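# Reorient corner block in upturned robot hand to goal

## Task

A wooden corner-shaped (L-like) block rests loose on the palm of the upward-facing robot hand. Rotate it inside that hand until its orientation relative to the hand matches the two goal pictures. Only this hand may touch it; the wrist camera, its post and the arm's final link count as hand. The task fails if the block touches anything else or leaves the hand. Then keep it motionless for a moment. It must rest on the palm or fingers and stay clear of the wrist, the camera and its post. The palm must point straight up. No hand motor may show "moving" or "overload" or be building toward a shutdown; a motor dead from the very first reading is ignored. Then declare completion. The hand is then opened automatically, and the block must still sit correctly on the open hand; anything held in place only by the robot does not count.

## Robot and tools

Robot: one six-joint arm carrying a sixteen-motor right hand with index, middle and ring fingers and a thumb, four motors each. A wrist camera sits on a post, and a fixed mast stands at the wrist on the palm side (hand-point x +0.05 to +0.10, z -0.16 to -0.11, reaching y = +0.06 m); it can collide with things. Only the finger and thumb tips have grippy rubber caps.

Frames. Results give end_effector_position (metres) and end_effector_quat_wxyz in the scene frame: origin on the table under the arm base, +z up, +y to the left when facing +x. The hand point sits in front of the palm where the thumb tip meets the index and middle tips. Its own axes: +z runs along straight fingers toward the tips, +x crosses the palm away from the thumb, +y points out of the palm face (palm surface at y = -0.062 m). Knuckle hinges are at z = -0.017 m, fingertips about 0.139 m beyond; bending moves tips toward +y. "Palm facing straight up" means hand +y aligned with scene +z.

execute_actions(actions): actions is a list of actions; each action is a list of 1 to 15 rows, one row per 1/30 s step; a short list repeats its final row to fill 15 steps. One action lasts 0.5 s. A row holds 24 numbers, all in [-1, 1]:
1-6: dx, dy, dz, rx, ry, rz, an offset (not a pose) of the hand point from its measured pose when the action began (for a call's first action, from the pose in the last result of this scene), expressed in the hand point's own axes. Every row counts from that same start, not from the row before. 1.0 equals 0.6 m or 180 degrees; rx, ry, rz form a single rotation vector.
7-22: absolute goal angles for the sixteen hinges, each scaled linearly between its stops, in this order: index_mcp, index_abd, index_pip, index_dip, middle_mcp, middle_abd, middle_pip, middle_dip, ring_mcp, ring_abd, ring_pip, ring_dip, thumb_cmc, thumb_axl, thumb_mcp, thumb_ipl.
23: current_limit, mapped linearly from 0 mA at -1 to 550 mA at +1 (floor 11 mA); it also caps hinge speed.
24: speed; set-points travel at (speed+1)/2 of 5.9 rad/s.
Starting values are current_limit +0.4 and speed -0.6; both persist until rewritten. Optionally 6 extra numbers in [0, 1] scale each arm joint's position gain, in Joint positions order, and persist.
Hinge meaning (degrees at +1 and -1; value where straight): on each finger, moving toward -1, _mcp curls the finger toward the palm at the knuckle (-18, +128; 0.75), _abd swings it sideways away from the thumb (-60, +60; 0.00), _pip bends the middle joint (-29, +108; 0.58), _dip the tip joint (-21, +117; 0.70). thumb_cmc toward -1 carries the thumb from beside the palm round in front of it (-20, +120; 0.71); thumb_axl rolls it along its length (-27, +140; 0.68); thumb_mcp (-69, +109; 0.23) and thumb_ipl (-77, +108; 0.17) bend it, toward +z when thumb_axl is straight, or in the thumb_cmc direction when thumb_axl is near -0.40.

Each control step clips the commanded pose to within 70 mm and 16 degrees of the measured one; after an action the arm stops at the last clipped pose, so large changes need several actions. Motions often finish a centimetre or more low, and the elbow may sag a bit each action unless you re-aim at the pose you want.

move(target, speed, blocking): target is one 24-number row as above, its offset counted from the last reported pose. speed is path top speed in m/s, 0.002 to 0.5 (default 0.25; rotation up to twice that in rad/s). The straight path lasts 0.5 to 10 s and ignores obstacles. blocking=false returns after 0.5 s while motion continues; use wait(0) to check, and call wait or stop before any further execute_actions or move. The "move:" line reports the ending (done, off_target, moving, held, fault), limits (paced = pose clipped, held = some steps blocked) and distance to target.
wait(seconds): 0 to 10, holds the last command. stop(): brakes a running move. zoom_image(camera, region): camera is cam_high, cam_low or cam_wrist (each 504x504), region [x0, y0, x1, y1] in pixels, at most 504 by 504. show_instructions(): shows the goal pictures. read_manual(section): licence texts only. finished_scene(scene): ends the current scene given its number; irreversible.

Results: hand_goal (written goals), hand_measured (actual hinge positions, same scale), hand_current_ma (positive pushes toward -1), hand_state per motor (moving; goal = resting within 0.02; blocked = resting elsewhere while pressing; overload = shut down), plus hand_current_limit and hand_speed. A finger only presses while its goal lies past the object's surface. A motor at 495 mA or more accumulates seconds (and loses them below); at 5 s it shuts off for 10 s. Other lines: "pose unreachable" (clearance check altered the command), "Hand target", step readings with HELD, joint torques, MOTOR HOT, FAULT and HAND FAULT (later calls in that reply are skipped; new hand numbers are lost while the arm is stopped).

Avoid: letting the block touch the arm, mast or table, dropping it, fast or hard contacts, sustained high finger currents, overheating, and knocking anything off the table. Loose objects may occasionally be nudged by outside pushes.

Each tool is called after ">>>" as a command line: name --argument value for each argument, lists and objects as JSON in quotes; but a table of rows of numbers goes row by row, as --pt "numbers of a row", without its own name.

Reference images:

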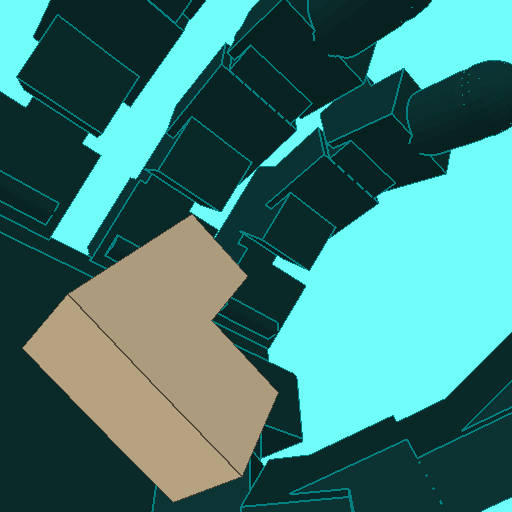

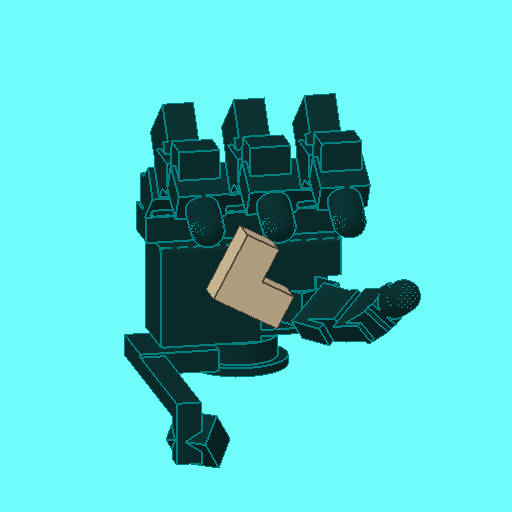

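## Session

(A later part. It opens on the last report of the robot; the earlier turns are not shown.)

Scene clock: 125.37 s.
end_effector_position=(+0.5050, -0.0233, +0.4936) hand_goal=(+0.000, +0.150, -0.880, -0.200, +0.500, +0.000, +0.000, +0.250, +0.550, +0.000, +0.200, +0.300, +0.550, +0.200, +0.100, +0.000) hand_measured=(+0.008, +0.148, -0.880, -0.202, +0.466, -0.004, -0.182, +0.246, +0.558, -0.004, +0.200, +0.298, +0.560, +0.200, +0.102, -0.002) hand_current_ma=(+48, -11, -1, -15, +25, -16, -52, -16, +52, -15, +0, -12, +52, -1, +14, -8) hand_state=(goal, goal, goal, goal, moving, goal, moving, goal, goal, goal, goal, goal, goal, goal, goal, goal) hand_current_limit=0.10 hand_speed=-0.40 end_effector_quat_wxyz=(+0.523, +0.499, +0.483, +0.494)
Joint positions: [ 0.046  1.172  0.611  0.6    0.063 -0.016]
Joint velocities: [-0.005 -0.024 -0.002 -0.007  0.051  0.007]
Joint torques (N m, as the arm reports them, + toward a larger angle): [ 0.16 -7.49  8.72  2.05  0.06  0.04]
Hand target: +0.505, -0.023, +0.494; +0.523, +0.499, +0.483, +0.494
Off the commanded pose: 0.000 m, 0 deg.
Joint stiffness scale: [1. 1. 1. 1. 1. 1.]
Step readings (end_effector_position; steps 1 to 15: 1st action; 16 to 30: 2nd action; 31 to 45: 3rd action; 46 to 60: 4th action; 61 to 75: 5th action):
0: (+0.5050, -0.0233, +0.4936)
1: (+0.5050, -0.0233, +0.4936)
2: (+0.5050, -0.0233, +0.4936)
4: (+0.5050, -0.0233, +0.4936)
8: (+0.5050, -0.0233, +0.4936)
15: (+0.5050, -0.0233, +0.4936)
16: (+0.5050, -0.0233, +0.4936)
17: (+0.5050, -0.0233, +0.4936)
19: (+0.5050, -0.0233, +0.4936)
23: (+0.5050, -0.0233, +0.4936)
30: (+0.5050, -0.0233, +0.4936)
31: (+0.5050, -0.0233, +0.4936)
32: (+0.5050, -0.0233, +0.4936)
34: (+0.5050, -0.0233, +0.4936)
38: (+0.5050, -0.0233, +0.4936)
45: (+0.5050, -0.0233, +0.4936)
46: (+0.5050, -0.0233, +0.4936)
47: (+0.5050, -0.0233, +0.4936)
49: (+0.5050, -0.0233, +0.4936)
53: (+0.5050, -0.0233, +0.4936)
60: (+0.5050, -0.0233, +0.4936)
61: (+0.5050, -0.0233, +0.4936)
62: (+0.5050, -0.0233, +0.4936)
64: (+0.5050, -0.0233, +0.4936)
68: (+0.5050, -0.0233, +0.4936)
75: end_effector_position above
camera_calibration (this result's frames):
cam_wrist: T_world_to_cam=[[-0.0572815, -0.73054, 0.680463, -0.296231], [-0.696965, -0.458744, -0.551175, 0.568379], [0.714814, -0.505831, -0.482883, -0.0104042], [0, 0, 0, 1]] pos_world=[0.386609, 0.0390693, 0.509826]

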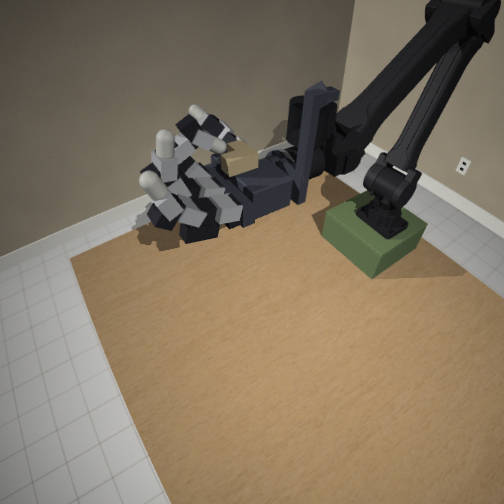

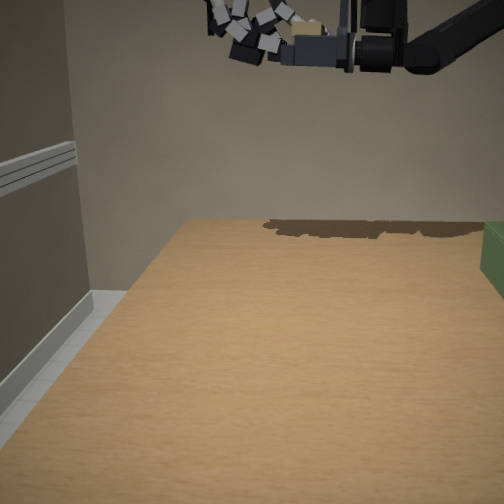

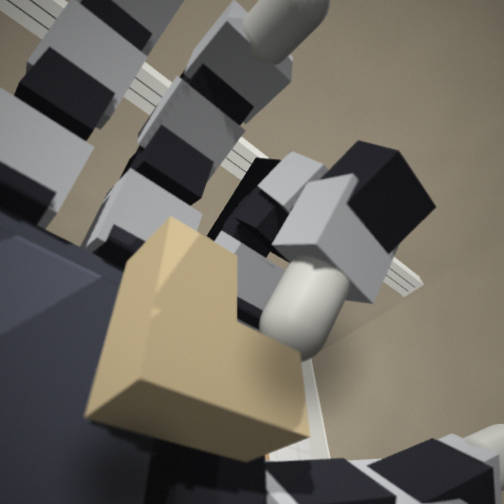

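>>> execute_actions --actions '[[[0,0,0,0,0,0,0.0,0.15,-0.88,-0.2,0.15,0,-0.64,-0.25,0.55,0,0.2,0.3,0.55,0.2,0.1,0,0.1,-0.4]],[[0,0,0,0,0,0,0.0,0.15,-0.88,-0.2,0.0,0,-0.66,-0.3,0.55,0,0.2,0.3,0.55,0.2,0.1,0,0.1,-0.6]],[[0,0,0,0,0,0,0.0,0.15,-0.88,-0.2,-0.12,0,-0.66,-0.3,0.55,0,0.2,0.3,0.55,0.2,0.1,0,0.1,-0.7]],[[0,0,0,0,0,0,-0.06,0.15,-0.85,-0.1,-0.12,0,-0.66,-0.3,0.55,0,0.2,0.3,0.55,0.2,0.1,0,0.1,-0.75]],[[0,0,0,0,0,0,-0.12,0.15,-0.82,-0.03,-0.12,0,-0.66,-0.3,0.55,0,0.2,0.3,0.55,0.2,0.1,0,0.1,-0.75]],[[0,0,0,0,0,0,0.0,0.15,-0.88,-0.2,0.1,0,-0.5,0,0.55,0,0.2,0.3,0.55,0.2,0.1,0,0.1,-0.6]],[[0,0,0,0,0,0,0.1,0.15,-0.88,-0.45,0.5,0,0,0.25,0.55,0,0.2,0.3,0.55,0.2,0.1,0,0.1,-0.4]]]'

>>> zoom_image --camera "cam_high" --region '[150,80,310,240]'

Scene clock: 129.80 s.
end_effector_position=(+0.5050, -0.0233, +0.4936) hand_goal=(+0.100, +0.150, -0.880, -0.450, +0.500, +0.000, +0.000, +0.250, +0.550, +0.000, +0.200, +0.300, +0.550, +0.200, +0.100, +0.000) hand_measured=(+0.102, +0.148, -0.880, -0.448, +0.466, -0.002, -0.182, +0.246, +0.558, -0.004, +0.200, +0.298, +0.560, +0.200, +0.102, -0.002) hand_current_ma=(+9, -10, -1, +12, +26, -11, -52, -16, +52, -15, +0, -12, +52, -1, +14, -8) hand_state=(goal, goal, goal, goal, moving, goal, moving, goal, goal, goal, goal, goal, goal, goal, goal, goal) hand_current_limit=0.10 hand_speed=-0.40 end_effector_quat_wxyz=(+0.523, +0.499, +0.483, +0.494)
Joint positions: [ 0.046  1.172  0.611  0.6    0.063 -0.016]
Joint velocities: [-0.005  0.005 -0.002  0.002  0.037 -0.007]
Joint torques (N m, as the arm reports them, + toward a larger angle): [ 0.06 -7.59  8.74  1.81  0.06  0.03]
Hand target: +0.505, -0.023, +0.494; +0.523, +0.499, +0.483, +0.494
Off the commanded pose: 0.000 m, 0 deg.
Joint stiffness scale: [1. 1. 1. 1. 1. 1.]
Step readings (end_effector_position; steps 1 to 15: 1st action; 16 to 30: 2nd action; 31 to 45: 3rd action; 46 to 60: 4th action; 61 to 75: 5th action; 76 to 90: 6th action; 91 to 105: 7th action):
0: (+0.5050, -0.0233, +0.4936)
1: (+0.5050, -0.0233, +0.4936)
2: (+0.5050, -0.0233, +0.4936)
4: (+0.5050, -0.0233, +0.4936)
8: (+0.5050, -0.0233, +0.4936)
15: (+0.5050, -0.0233, +0.4936)
16: (+0.5050, -0.0233, +0.4936)
17: (+0.5050, -0.0233, +0.4936)
19: (+0.5050, -0.0233, +0.4936)
23: (+0.5050, -0.0233, +0.4936)
30: (+0.5050, -0.0233, +0.4936)
31: (+0.5050, -0.0233, +0.4936)
32: (+0.5050, -0.0233, +0.4936)
34: (+0.5050, -0.0233, +0.4936)
38: (+0.5050, -0.0233, +0.4936)
45: (+0.5050, -0.0233, +0.4936)
46: (+0.5050, -0.0233, +0.4936)
47: (+0.5050, -0.0233, +0.4936)
49: (+0.5050, -0.0233, +0.4936)
53: (+0.5050, -0.0233, +0.4936)
60: (+0.5050, -0.0233, +0.4936)
61: (+0.5050, -0.0233, +0.4936)
62: (+0.5050, -0.0233, +0.4936)
64: (+0.5050, -0.0233, +0.4936)
68: (+0.5050, -0.0233, +0.4936)
75: (+0.5050, -0.0233, +0.4936)
76: (+0.5050, -0.0233, +0.4936)
77: (+0.5050, -0.0233, +0.4936)
79: (+0.5050, -0.0233, +0.4936)
83: (+0.5050, -0.0233, +0.4936)
90: (+0.5050, -0.0233, +0.4936)
91: (+0.5050, -0.0233, +0.4936)
92: (+0.5050, -0.0233, +0.4936)
94: (+0.5050, -0.0233, +0.4936)
98: (+0.5050, -0.0233, +0.4936)
105: end_effector_position above
camera_calibration (this result's frames):
cam_wrist: T_world_to_cam=[[-0.0572815, -0.73054, 0.680463, -0.296231], [-0.696965, -0.458744, -0.551175, 0.568379], [0.714814, -0.505831, -0.482883, -0.0104042], [0, 0, 0, 1]] pos_world=[0.386609, 0.0390693, 0.509826]

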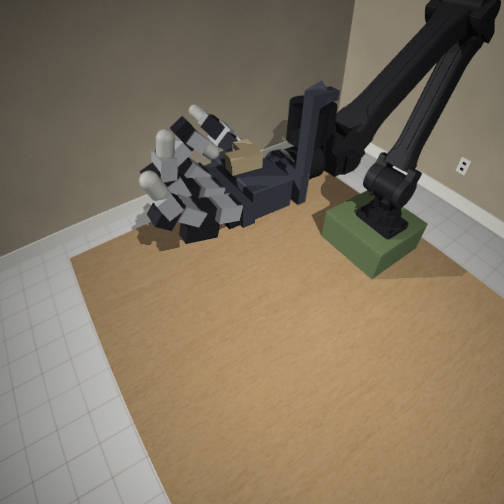

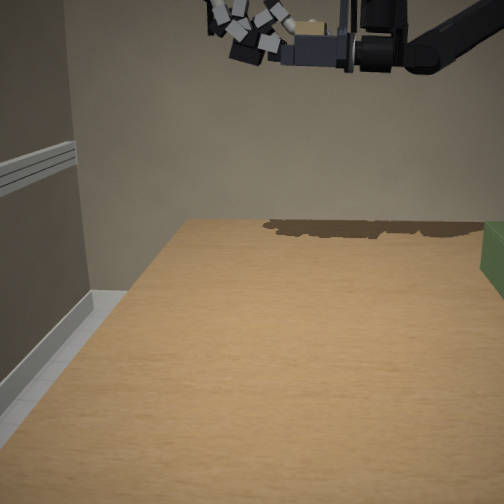

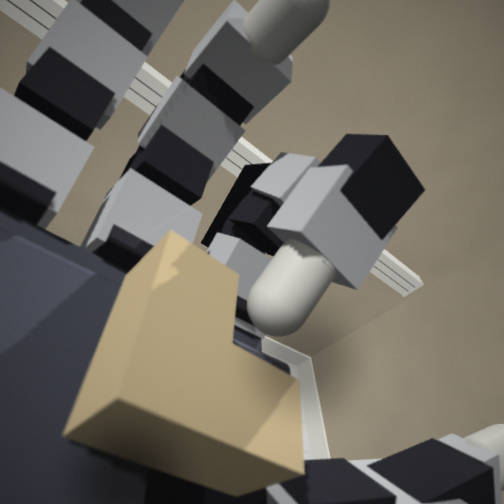

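Region (150, 80, 310, 240) of cam_high's 504x504 image, scaled by 3.150, with more detail than that image has.

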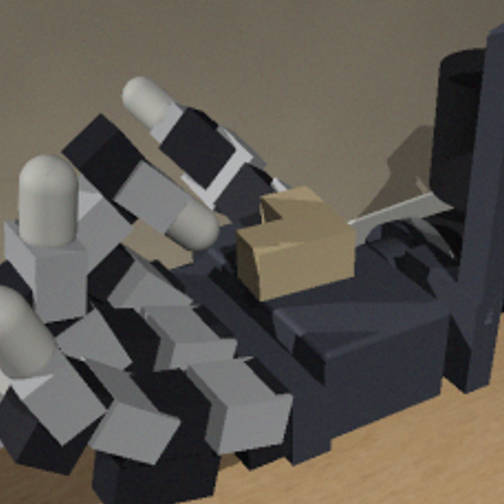

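>>> execute_actions --actions '[[[0,0,0,0,0,0,0.03,0.15,-0.88,-0.28,0.1,0.15,-0.55,0.0,0.55,0,0.2,0.3,0.55,0.2,0.1,0,0.1,-0.4]],[[0,0,0,0,0,0,-0.03,0.15,-0.86,-0.15,-0.15,0.15,-0.59,-0.03,0.55,0,0.2,0.3,0.55,0.2,0.1,0,0.1,-0.6]],[[0,0,0,0,0,0,-0.05,0.15,-0.85,-0.12,-0.32,0.15,-0.59,-0.10,0.55,0,0.2,0.3,0.55,0.2,0.1,0,0.1,-0.7]],[[0,0,0,0,0,0,-0.05,0.15,-0.85,-0.12,-0.26,0.08,-0.66,-0.22,0.55,0,0.2,0.3,0.55,0.2,0.1,0,0.1,-0.75]],[[0,0,0,0,0,0,-0.05,0.15,-0.85,-0.12,-0.17,-0.05,-0.72,-0.32,0.55,0,0.2,0.3,0.55,0.2,0.1,0,0.1,-0.75]],[[0,0,0,0,0,0,-0.05,0.15,-0.85,-0.12,-0.08,-0.18,-0.76,-0.38,0.55,0,0.2,0.3,0.55,0.2,0.1,0,0.1,-0.75]],[[0,0,0,0,0,0,0.0,0.15,-0.88,-0.2,0.1,-0.1,-0.5,0,0.55,0,0.2,0.3,0.55,0.2,0.1,0,0.1,-0.6]],[[0,0,0,0,0,0,0.1,0.15,-0.88,-0.45,0.5,0,0,0.25,0.55,0,0.2,0.3,0.55,0.2,0.1,0,0.1,-0.4]]]'

>>> zoom_image --camera "cam_high" --region '[150,80,310,240]'

Scene clock: 135.53 s.
end_effector_position=(+0.5050, -0.0233, +0.4936) hand_goal=(+0.100, +0.150, -0.880, -0.450, +0.500, +0.000, +0.000, +0.250, +0.550, +0.000, +0.200, +0.300, +0.550, +0.200, +0.100, +0.000) hand_measured=(+0.102, +0.148, -0.880, -0.448, +0.466, -0.004, -0.182, +0.246, +0.558, -0.004, +0.200, +0.298, +0.560, +0.200, +0.102, -0.002) hand_current_ma=(+8, -9, -1, +12, +26, -16, -52, -16, +52, -15, +0, -12, +52, -1, +14, -8) hand_state=(goal, goal, goal, goal, moving, goal, moving, goal, goal, goal, goal, goal, goal, goal, goal, goal) hand_current_limit=0.10 hand_speed=-0.40 end_effector_quat_wxyz=(+0.523, +0.499, +0.483, +0.494)
Joint positions: [ 0.046  1.172  0.611  0.6    0.063 -0.016]
Joint velocities: [-0.005 -0.015 -0.007 -0.017 -0.051 -0.037]
Joint torques (N m, as the arm reports them, + toward a larger angle): [-0.07 -7.5   8.72  2.    0.08  0.04]
Hand target: +0.505, -0.023, +0.494; +0.523, +0.499, +0.483, +0.494
Off the commanded pose: 0.000 m, 0 deg.
Joint stiffness scale: [1. 1. 1. 1. 1. 1.]
Step readings (end_effector_position; steps 1 to 15: 1st action; 16 to 30: 2nd action; 31 to 45: 3rd action; 46 to 60: 4th action; 61 to 75: 5th action; 76 to 90: 6th action; 91 to 105: 7th action; 106 to 120: 8th action):
0: (+0.5050, -0.0233, +0.4936)
1: (+0.5050, -0.0233, +0.4936)
2: (+0.5050, -0.0233, +0.4936)
4: (+0.5050, -0.0233, +0.4936)
8: (+0.5050, -0.0233, +0.4936)
15: (+0.5050, -0.0233, +0.4936)
16: (+0.5050, -0.0233, +0.4936)
17: (+0.5050, -0.0233, +0.4936)
19: (+0.5050, -0.0233, +0.4936)
23: (+0.5050, -0.0233, +0.4936)
30: (+0.5050, -0.0233, +0.4936)
31: (+0.5050, -0.0233, +0.4936)
32: (+0.5050, -0.0233, +0.4936)
34: (+0.5050, -0.0233, +0.4936)
38: (+0.5050, -0.0233, +0.4936)
45: (+0.5050, -0.0233, +0.4936)
46: (+0.5050, -0.0233, +0.4936)
47: (+0.5050, -0.0233, +0.4936)
49: (+0.5050, -0.0233, +0.4936)
53: (+0.5050, -0.0233, +0.4936)
60: (+0.5050, -0.0233, +0.4936)
61: (+0.5050, -0.0233, +0.4936)
62: (+0.5050, -0.0233, +0.4936)
64: (+0.5050, -0.0233, +0.4936)
68: (+0.5050, -0.0233, +0.4936)
75: (+0.5050, -0.0233, +0.4936)
76: (+0.5050, -0.0233, +0.4936)
77: (+0.5050, -0.0233, +0.4936)
79: (+0.5050, -0.0233, +0.4936)
83: (+0.5050, -0.0233, +0.4936)
90: (+0.5050, -0.0233, +0.4936)
91: (+0.5050, -0.0233, +0.4936)
92: (+0.5050, -0.0233, +0.4936)
94: (+0.5050, -0.0233, +0.4936)
98: (+0.5050, -0.0233, +0.4936)
105: (+0.5050, -0.0233, +0.4936)
106: (+0.5050, -0.0233, +0.4936)
107: (+0.5050, -0.0233, +0.4936)
109: (+0.5050, -0.0233, +0.4936)
113: (+0.5050, -0.0233, +0.4936)
120: end_effector_position above
camera_calibration (this result's frames):
cam_wrist: T_world_to_cam=[[-0.0572815, -0.73054, 0.680463, -0.296231], [-0.696965, -0.458744, -0.551175, 0.568379], [0.714814, -0.505831, -0.482883, -0.0104042], [0, 0, 0, 1]] pos_world=[0.386609, 0.0390693, 0.509826]

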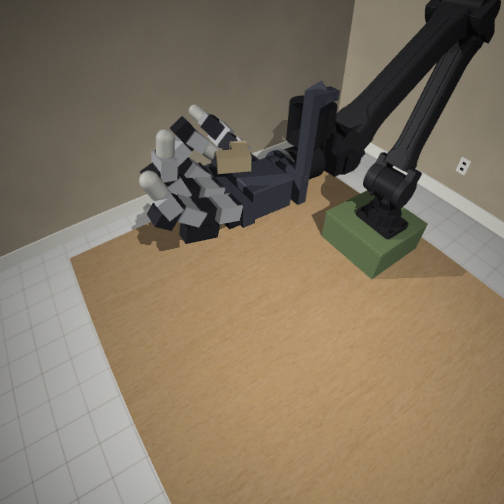

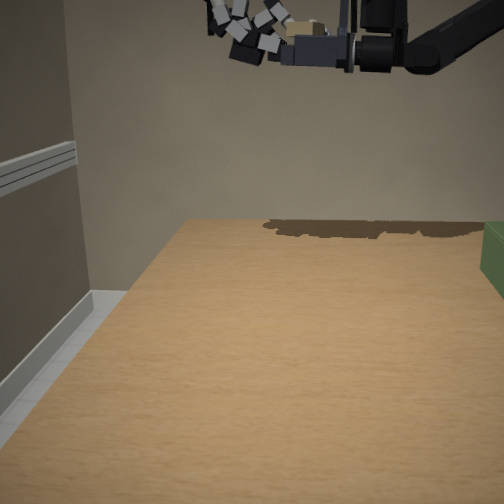

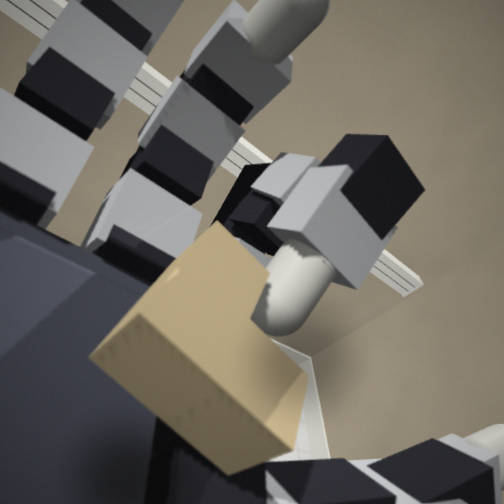

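Region (150, 80, 310, 240) of cam_high's 504x504 image, scaled by 3.150, with more detail than that image has.

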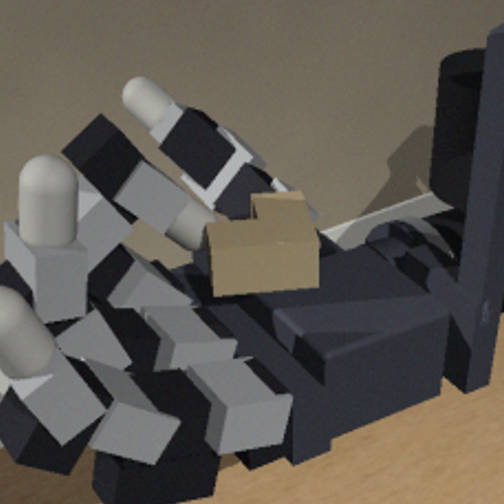

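>>> execute_actions --actions '[[[0,0,0,0,0,0,0.3,0.1,-0.88,-0.6,0.55,0,0.2,0.3,0.55,0,0.2,0.3,0.55,0.2,0.1,0,0.1,-0.5]],[[0,0,0,0,0,0,0.5,0,-0.6,-0.4,0.55,0,0.2,0.3,0.55,0,0.2,0.3,0.55,0.2,0.1,0,0.1,-0.3]],[[0,0,0,0,0,0,0.55,0,0.2,0.3,0.55,0,0.2,0.3,0.55,0,0.2,0.3,0.55,0.2,0.1,0,0.1,-0.2]],[[0,0,0,0,0,0,0.55,0,0.2,0.3,0.55,0,0.2,0.3,0.55,0,0.2,0.3,0.55,0.2,0.1,0,0.1,-0.2]]]'

>>> zoom_image --camera "cam_high" --region '[150,80,310,240]'

Scene clock: 138.67 s.
end_effector_position=(+0.5050, -0.0233, +0.4936) hand_goal=(+0.550, +0.000, +0.200, +0.300, +0.550, +0.000, +0.200, +0.300, +0.550, +0.000, +0.200, +0.300, +0.550, +0.200, +0.100, +0.000) hand_measured=(+0.558, +0.002, +0.154, +0.296, +0.560, -0.004, +0.200, +0.298, +0.558, -0.004, +0.200, +0.298, +0.560, +0.200, +0.102, -0.002) hand_current_ma=(+46, +14, -38, -7, +50, -16, -2, -13, +52, -15, +0, -12, +52, -1, +14, -8) hand_state=(goal, goal, moving, moving, goal, goal, goal, goal, goal, goal, goal, goal, goal, goal, goal, goal) hand_current_limit=0.10 hand_speed=-0.20 end_effector_quat_wxyz=(+0.523, +0.499, +0.483, +0.494)
Joint positions: [ 0.046  1.172  0.611  0.6    0.063 -0.016]
Joint velocities: [ 0.034  0.015  0.002 -0.002 -0.022 -0.022]
Joint torques (N m, as the arm reports them, + toward a larger angle): [-0.02 -7.56  8.73  2.17  0.05  0.05]
Hand target: +0.505, -0.023, +0.494; +0.523, +0.499, +0.483, +0.494
Off the commanded pose: 0.000 m, 0 deg.
Joint stiffness scale: [1. 1. 1. 1. 1. 1.]
Step readings (end_effector_position; steps 1 to 15: 1st action; 16 to 30: 2nd action; 31 to 45: 3rd action; 46 to 60: 4th action):
0: (+0.5050, -0.0233, +0.4936)
1: (+0.5050, -0.0233, +0.4936)
2: (+0.5050, -0.0233, +0.4936)
4: (+0.5050, -0.0233, +0.4936)
8: (+0.5050, -0.0233, +0.4936)
15: (+0.5050, -0.0233, +0.4936)
16: (+0.5050, -0.0233, +0.4936)
17: (+0.5050, -0.0233, +0.4936)
19: (+0.5050, -0.0233, +0.4936)
23: (+0.5050, -0.0233, +0.4936)
30: (+0.5050, -0.0233, +0.4936)
31: (+0.5050, -0.0233, +0.4936)
32: (+0.5050, -0.0233, +0.4936)
34: (+0.5050, -0.0233, +0.4936)
38: (+0.5050, -0.0233, +0.4936)
45: (+0.5050, -0.0233, +0.4936)
46: (+0.5050, -0.0233, +0.4936)
47: (+0.5050, -0.0233, +0.4936)
49: (+0.5050, -0.0233, +0.4936)
53: (+0.5050, -0.0233, +0.4936)
60: end_effector_position above
camera_calibration (this result's frames):
cam_wrist: T_world_to_cam=[[-0.0572815, -0.73054, 0.680463, -0.296231], [-0.696965, -0.458744, -0.551175, 0.568379], [0.714814, -0.505831, -0.482883, -0.0104042], [0, 0, 0, 1]] pos_world=[0.386609, 0.0390693, 0.509826]

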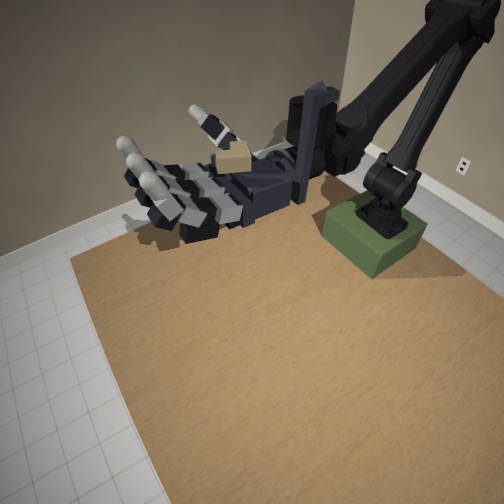

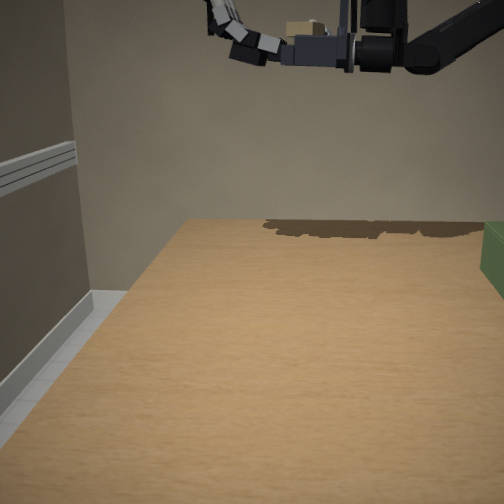

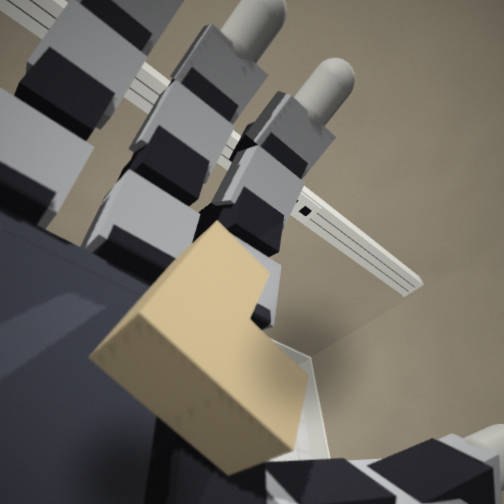

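Region (150, 80, 310, 240) of cam_high's 504x504 image, scaled by 3.150, with more detail than that image has.

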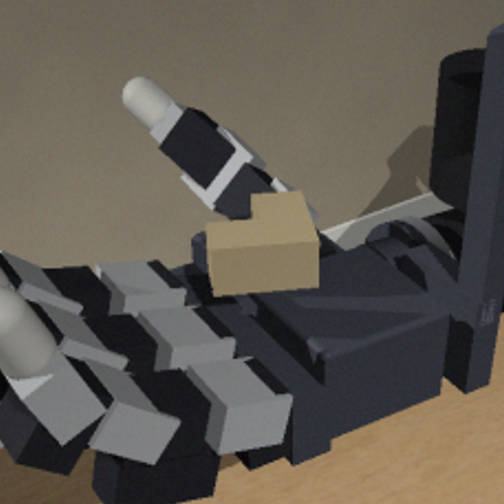

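>>> execute_actions --actions '[[[0,0,0,0,0,0,0.75,0,0.58,0.7,0.75,0,0.58,0.7,0.75,0,0.58,0.7,0.71,0.68,0.23,0.17,0.1,-0.6]],[[0,0,0,0,0,0,0.75,0,0.58,0.7,0.75,0,0.58,0.7,0.75,0,0.58,0.7,0.71,0.68,0.23,0.17,0.1,-0.6]],[[0,0,0,0,0,0,0.75,0,0.58,0.7,0.75,0,0.58,0.7,0.75,0,0.58,0.7,0.71,0.68,0.23,0.17,0.1,-0.6]]]'

Scene clock: 140.73 s.
end_effector_position=(+0.5050, -0.0233, +0.4934) hand_goal=(+0.750, +0.000, +0.580, +0.700, +0.750, +0.000, +0.580, +0.700, +0.750, +0.000, +0.580, +0.700, +0.710, +0.680, +0.230, +0.170) hand_measured=(+0.760, +0.002, +0.580, +0.698, +0.760, -0.004, +0.580, +0.698, +0.760, -0.004, +0.580, +0.698, +0.720, +0.678, +0.230, +0.168) hand_current_ma=(+54, +14, +3, -11, +56, -16, +4, -11, +54, -15, +3, -11, +56, -17, +6, -11) hand_state=(goal, goal, goal, goal, goal, goal, goal, goal, goal, goal, goal, goal, goal, goal, goal, goal) hand_current_limit=0.10 hand_speed=-0.60 end_effector_quat_wxyz=(+0.523, +0.499, +0.483, +0.494)
Joint positions: [ 0.046  1.172  0.61   0.6    0.063 -0.016]
Joint velocities: [ 0.005 -0.015 -0.012 -0.012 -0.081  0.007]
Joint torques (N m, as the arm reports them, + toward a larger angle): [-0.01 -7.57  8.79  2.15  0.06  0.02]
Hand target: +0.505, -0.023, +0.493; +0.523, +0.499, +0.483, +0.494
Off the commanded pose: 0.000 m, 0 deg.
Joint stiffness scale: [1. 1. 1. 1. 1. 1.]
Step readings (end_effector_position; steps 1 to 15: 1st action; 16 to 30: 2nd action; 31 to 45: 3rd action):
0: (+0.5050, -0.0233, +0.4936)
1: (+0.5050, -0.0233, +0.4936)
2: (+0.5050, -0.0233, +0.4936)
4: (+0.5050, -0.0233, +0.4936)
8: (+0.5050, -0.0233, +0.4934)
15: (+0.5050, -0.0233, +0.4934)
16: (+0.5050, -0.0233, +0.4934)
17: (+0.5050, -0.0233, +0.4934)
19: (+0.5050, -0.0233, +0.4934)
23: (+0.5050, -0.0233, +0.4934)
30: (+0.5050, -0.0233, +0.4934)
31: (+0.5050, -0.0233, +0.4934)
32: (+0.5050, -0.0233, +0.4934)
34: (+0.5050, -0.0233, +0.4934)
38: (+0.5050, -0.0233, +0.4934)
45: end_effector_position above
camera_calibration (this result's frames):
cam_wrist: T_world_to_cam=[[-0.0570218, -0.730535, 0.68049, -0.296231], [-0.697175, -0.458748, -0.550906, 0.568204], [0.71463, -0.505834, -0.483152, -0.010253], [0, 0, 0, 1]] pos_world=[0.386573, 0.0390687, 0.509655]

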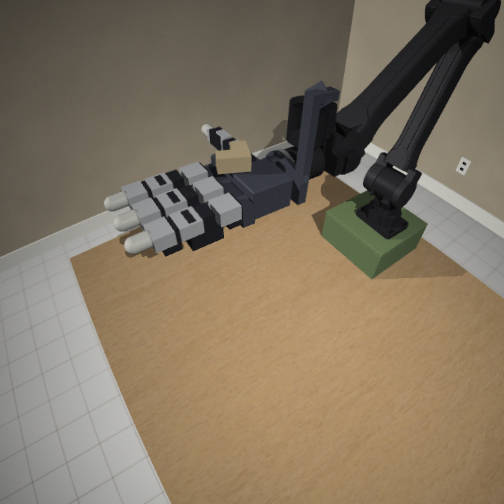

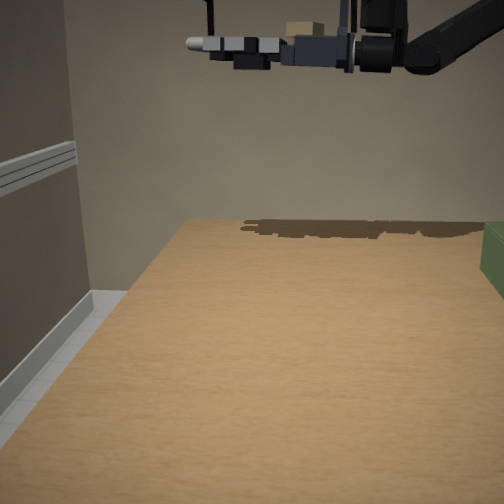

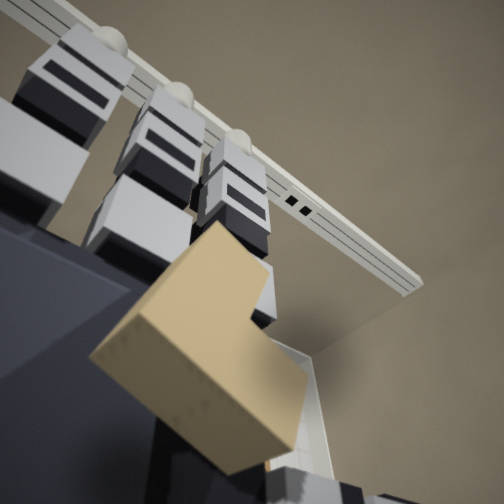

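Stable and matching.

>>> finished_scene --scene 1

The scene is finished: the task was done.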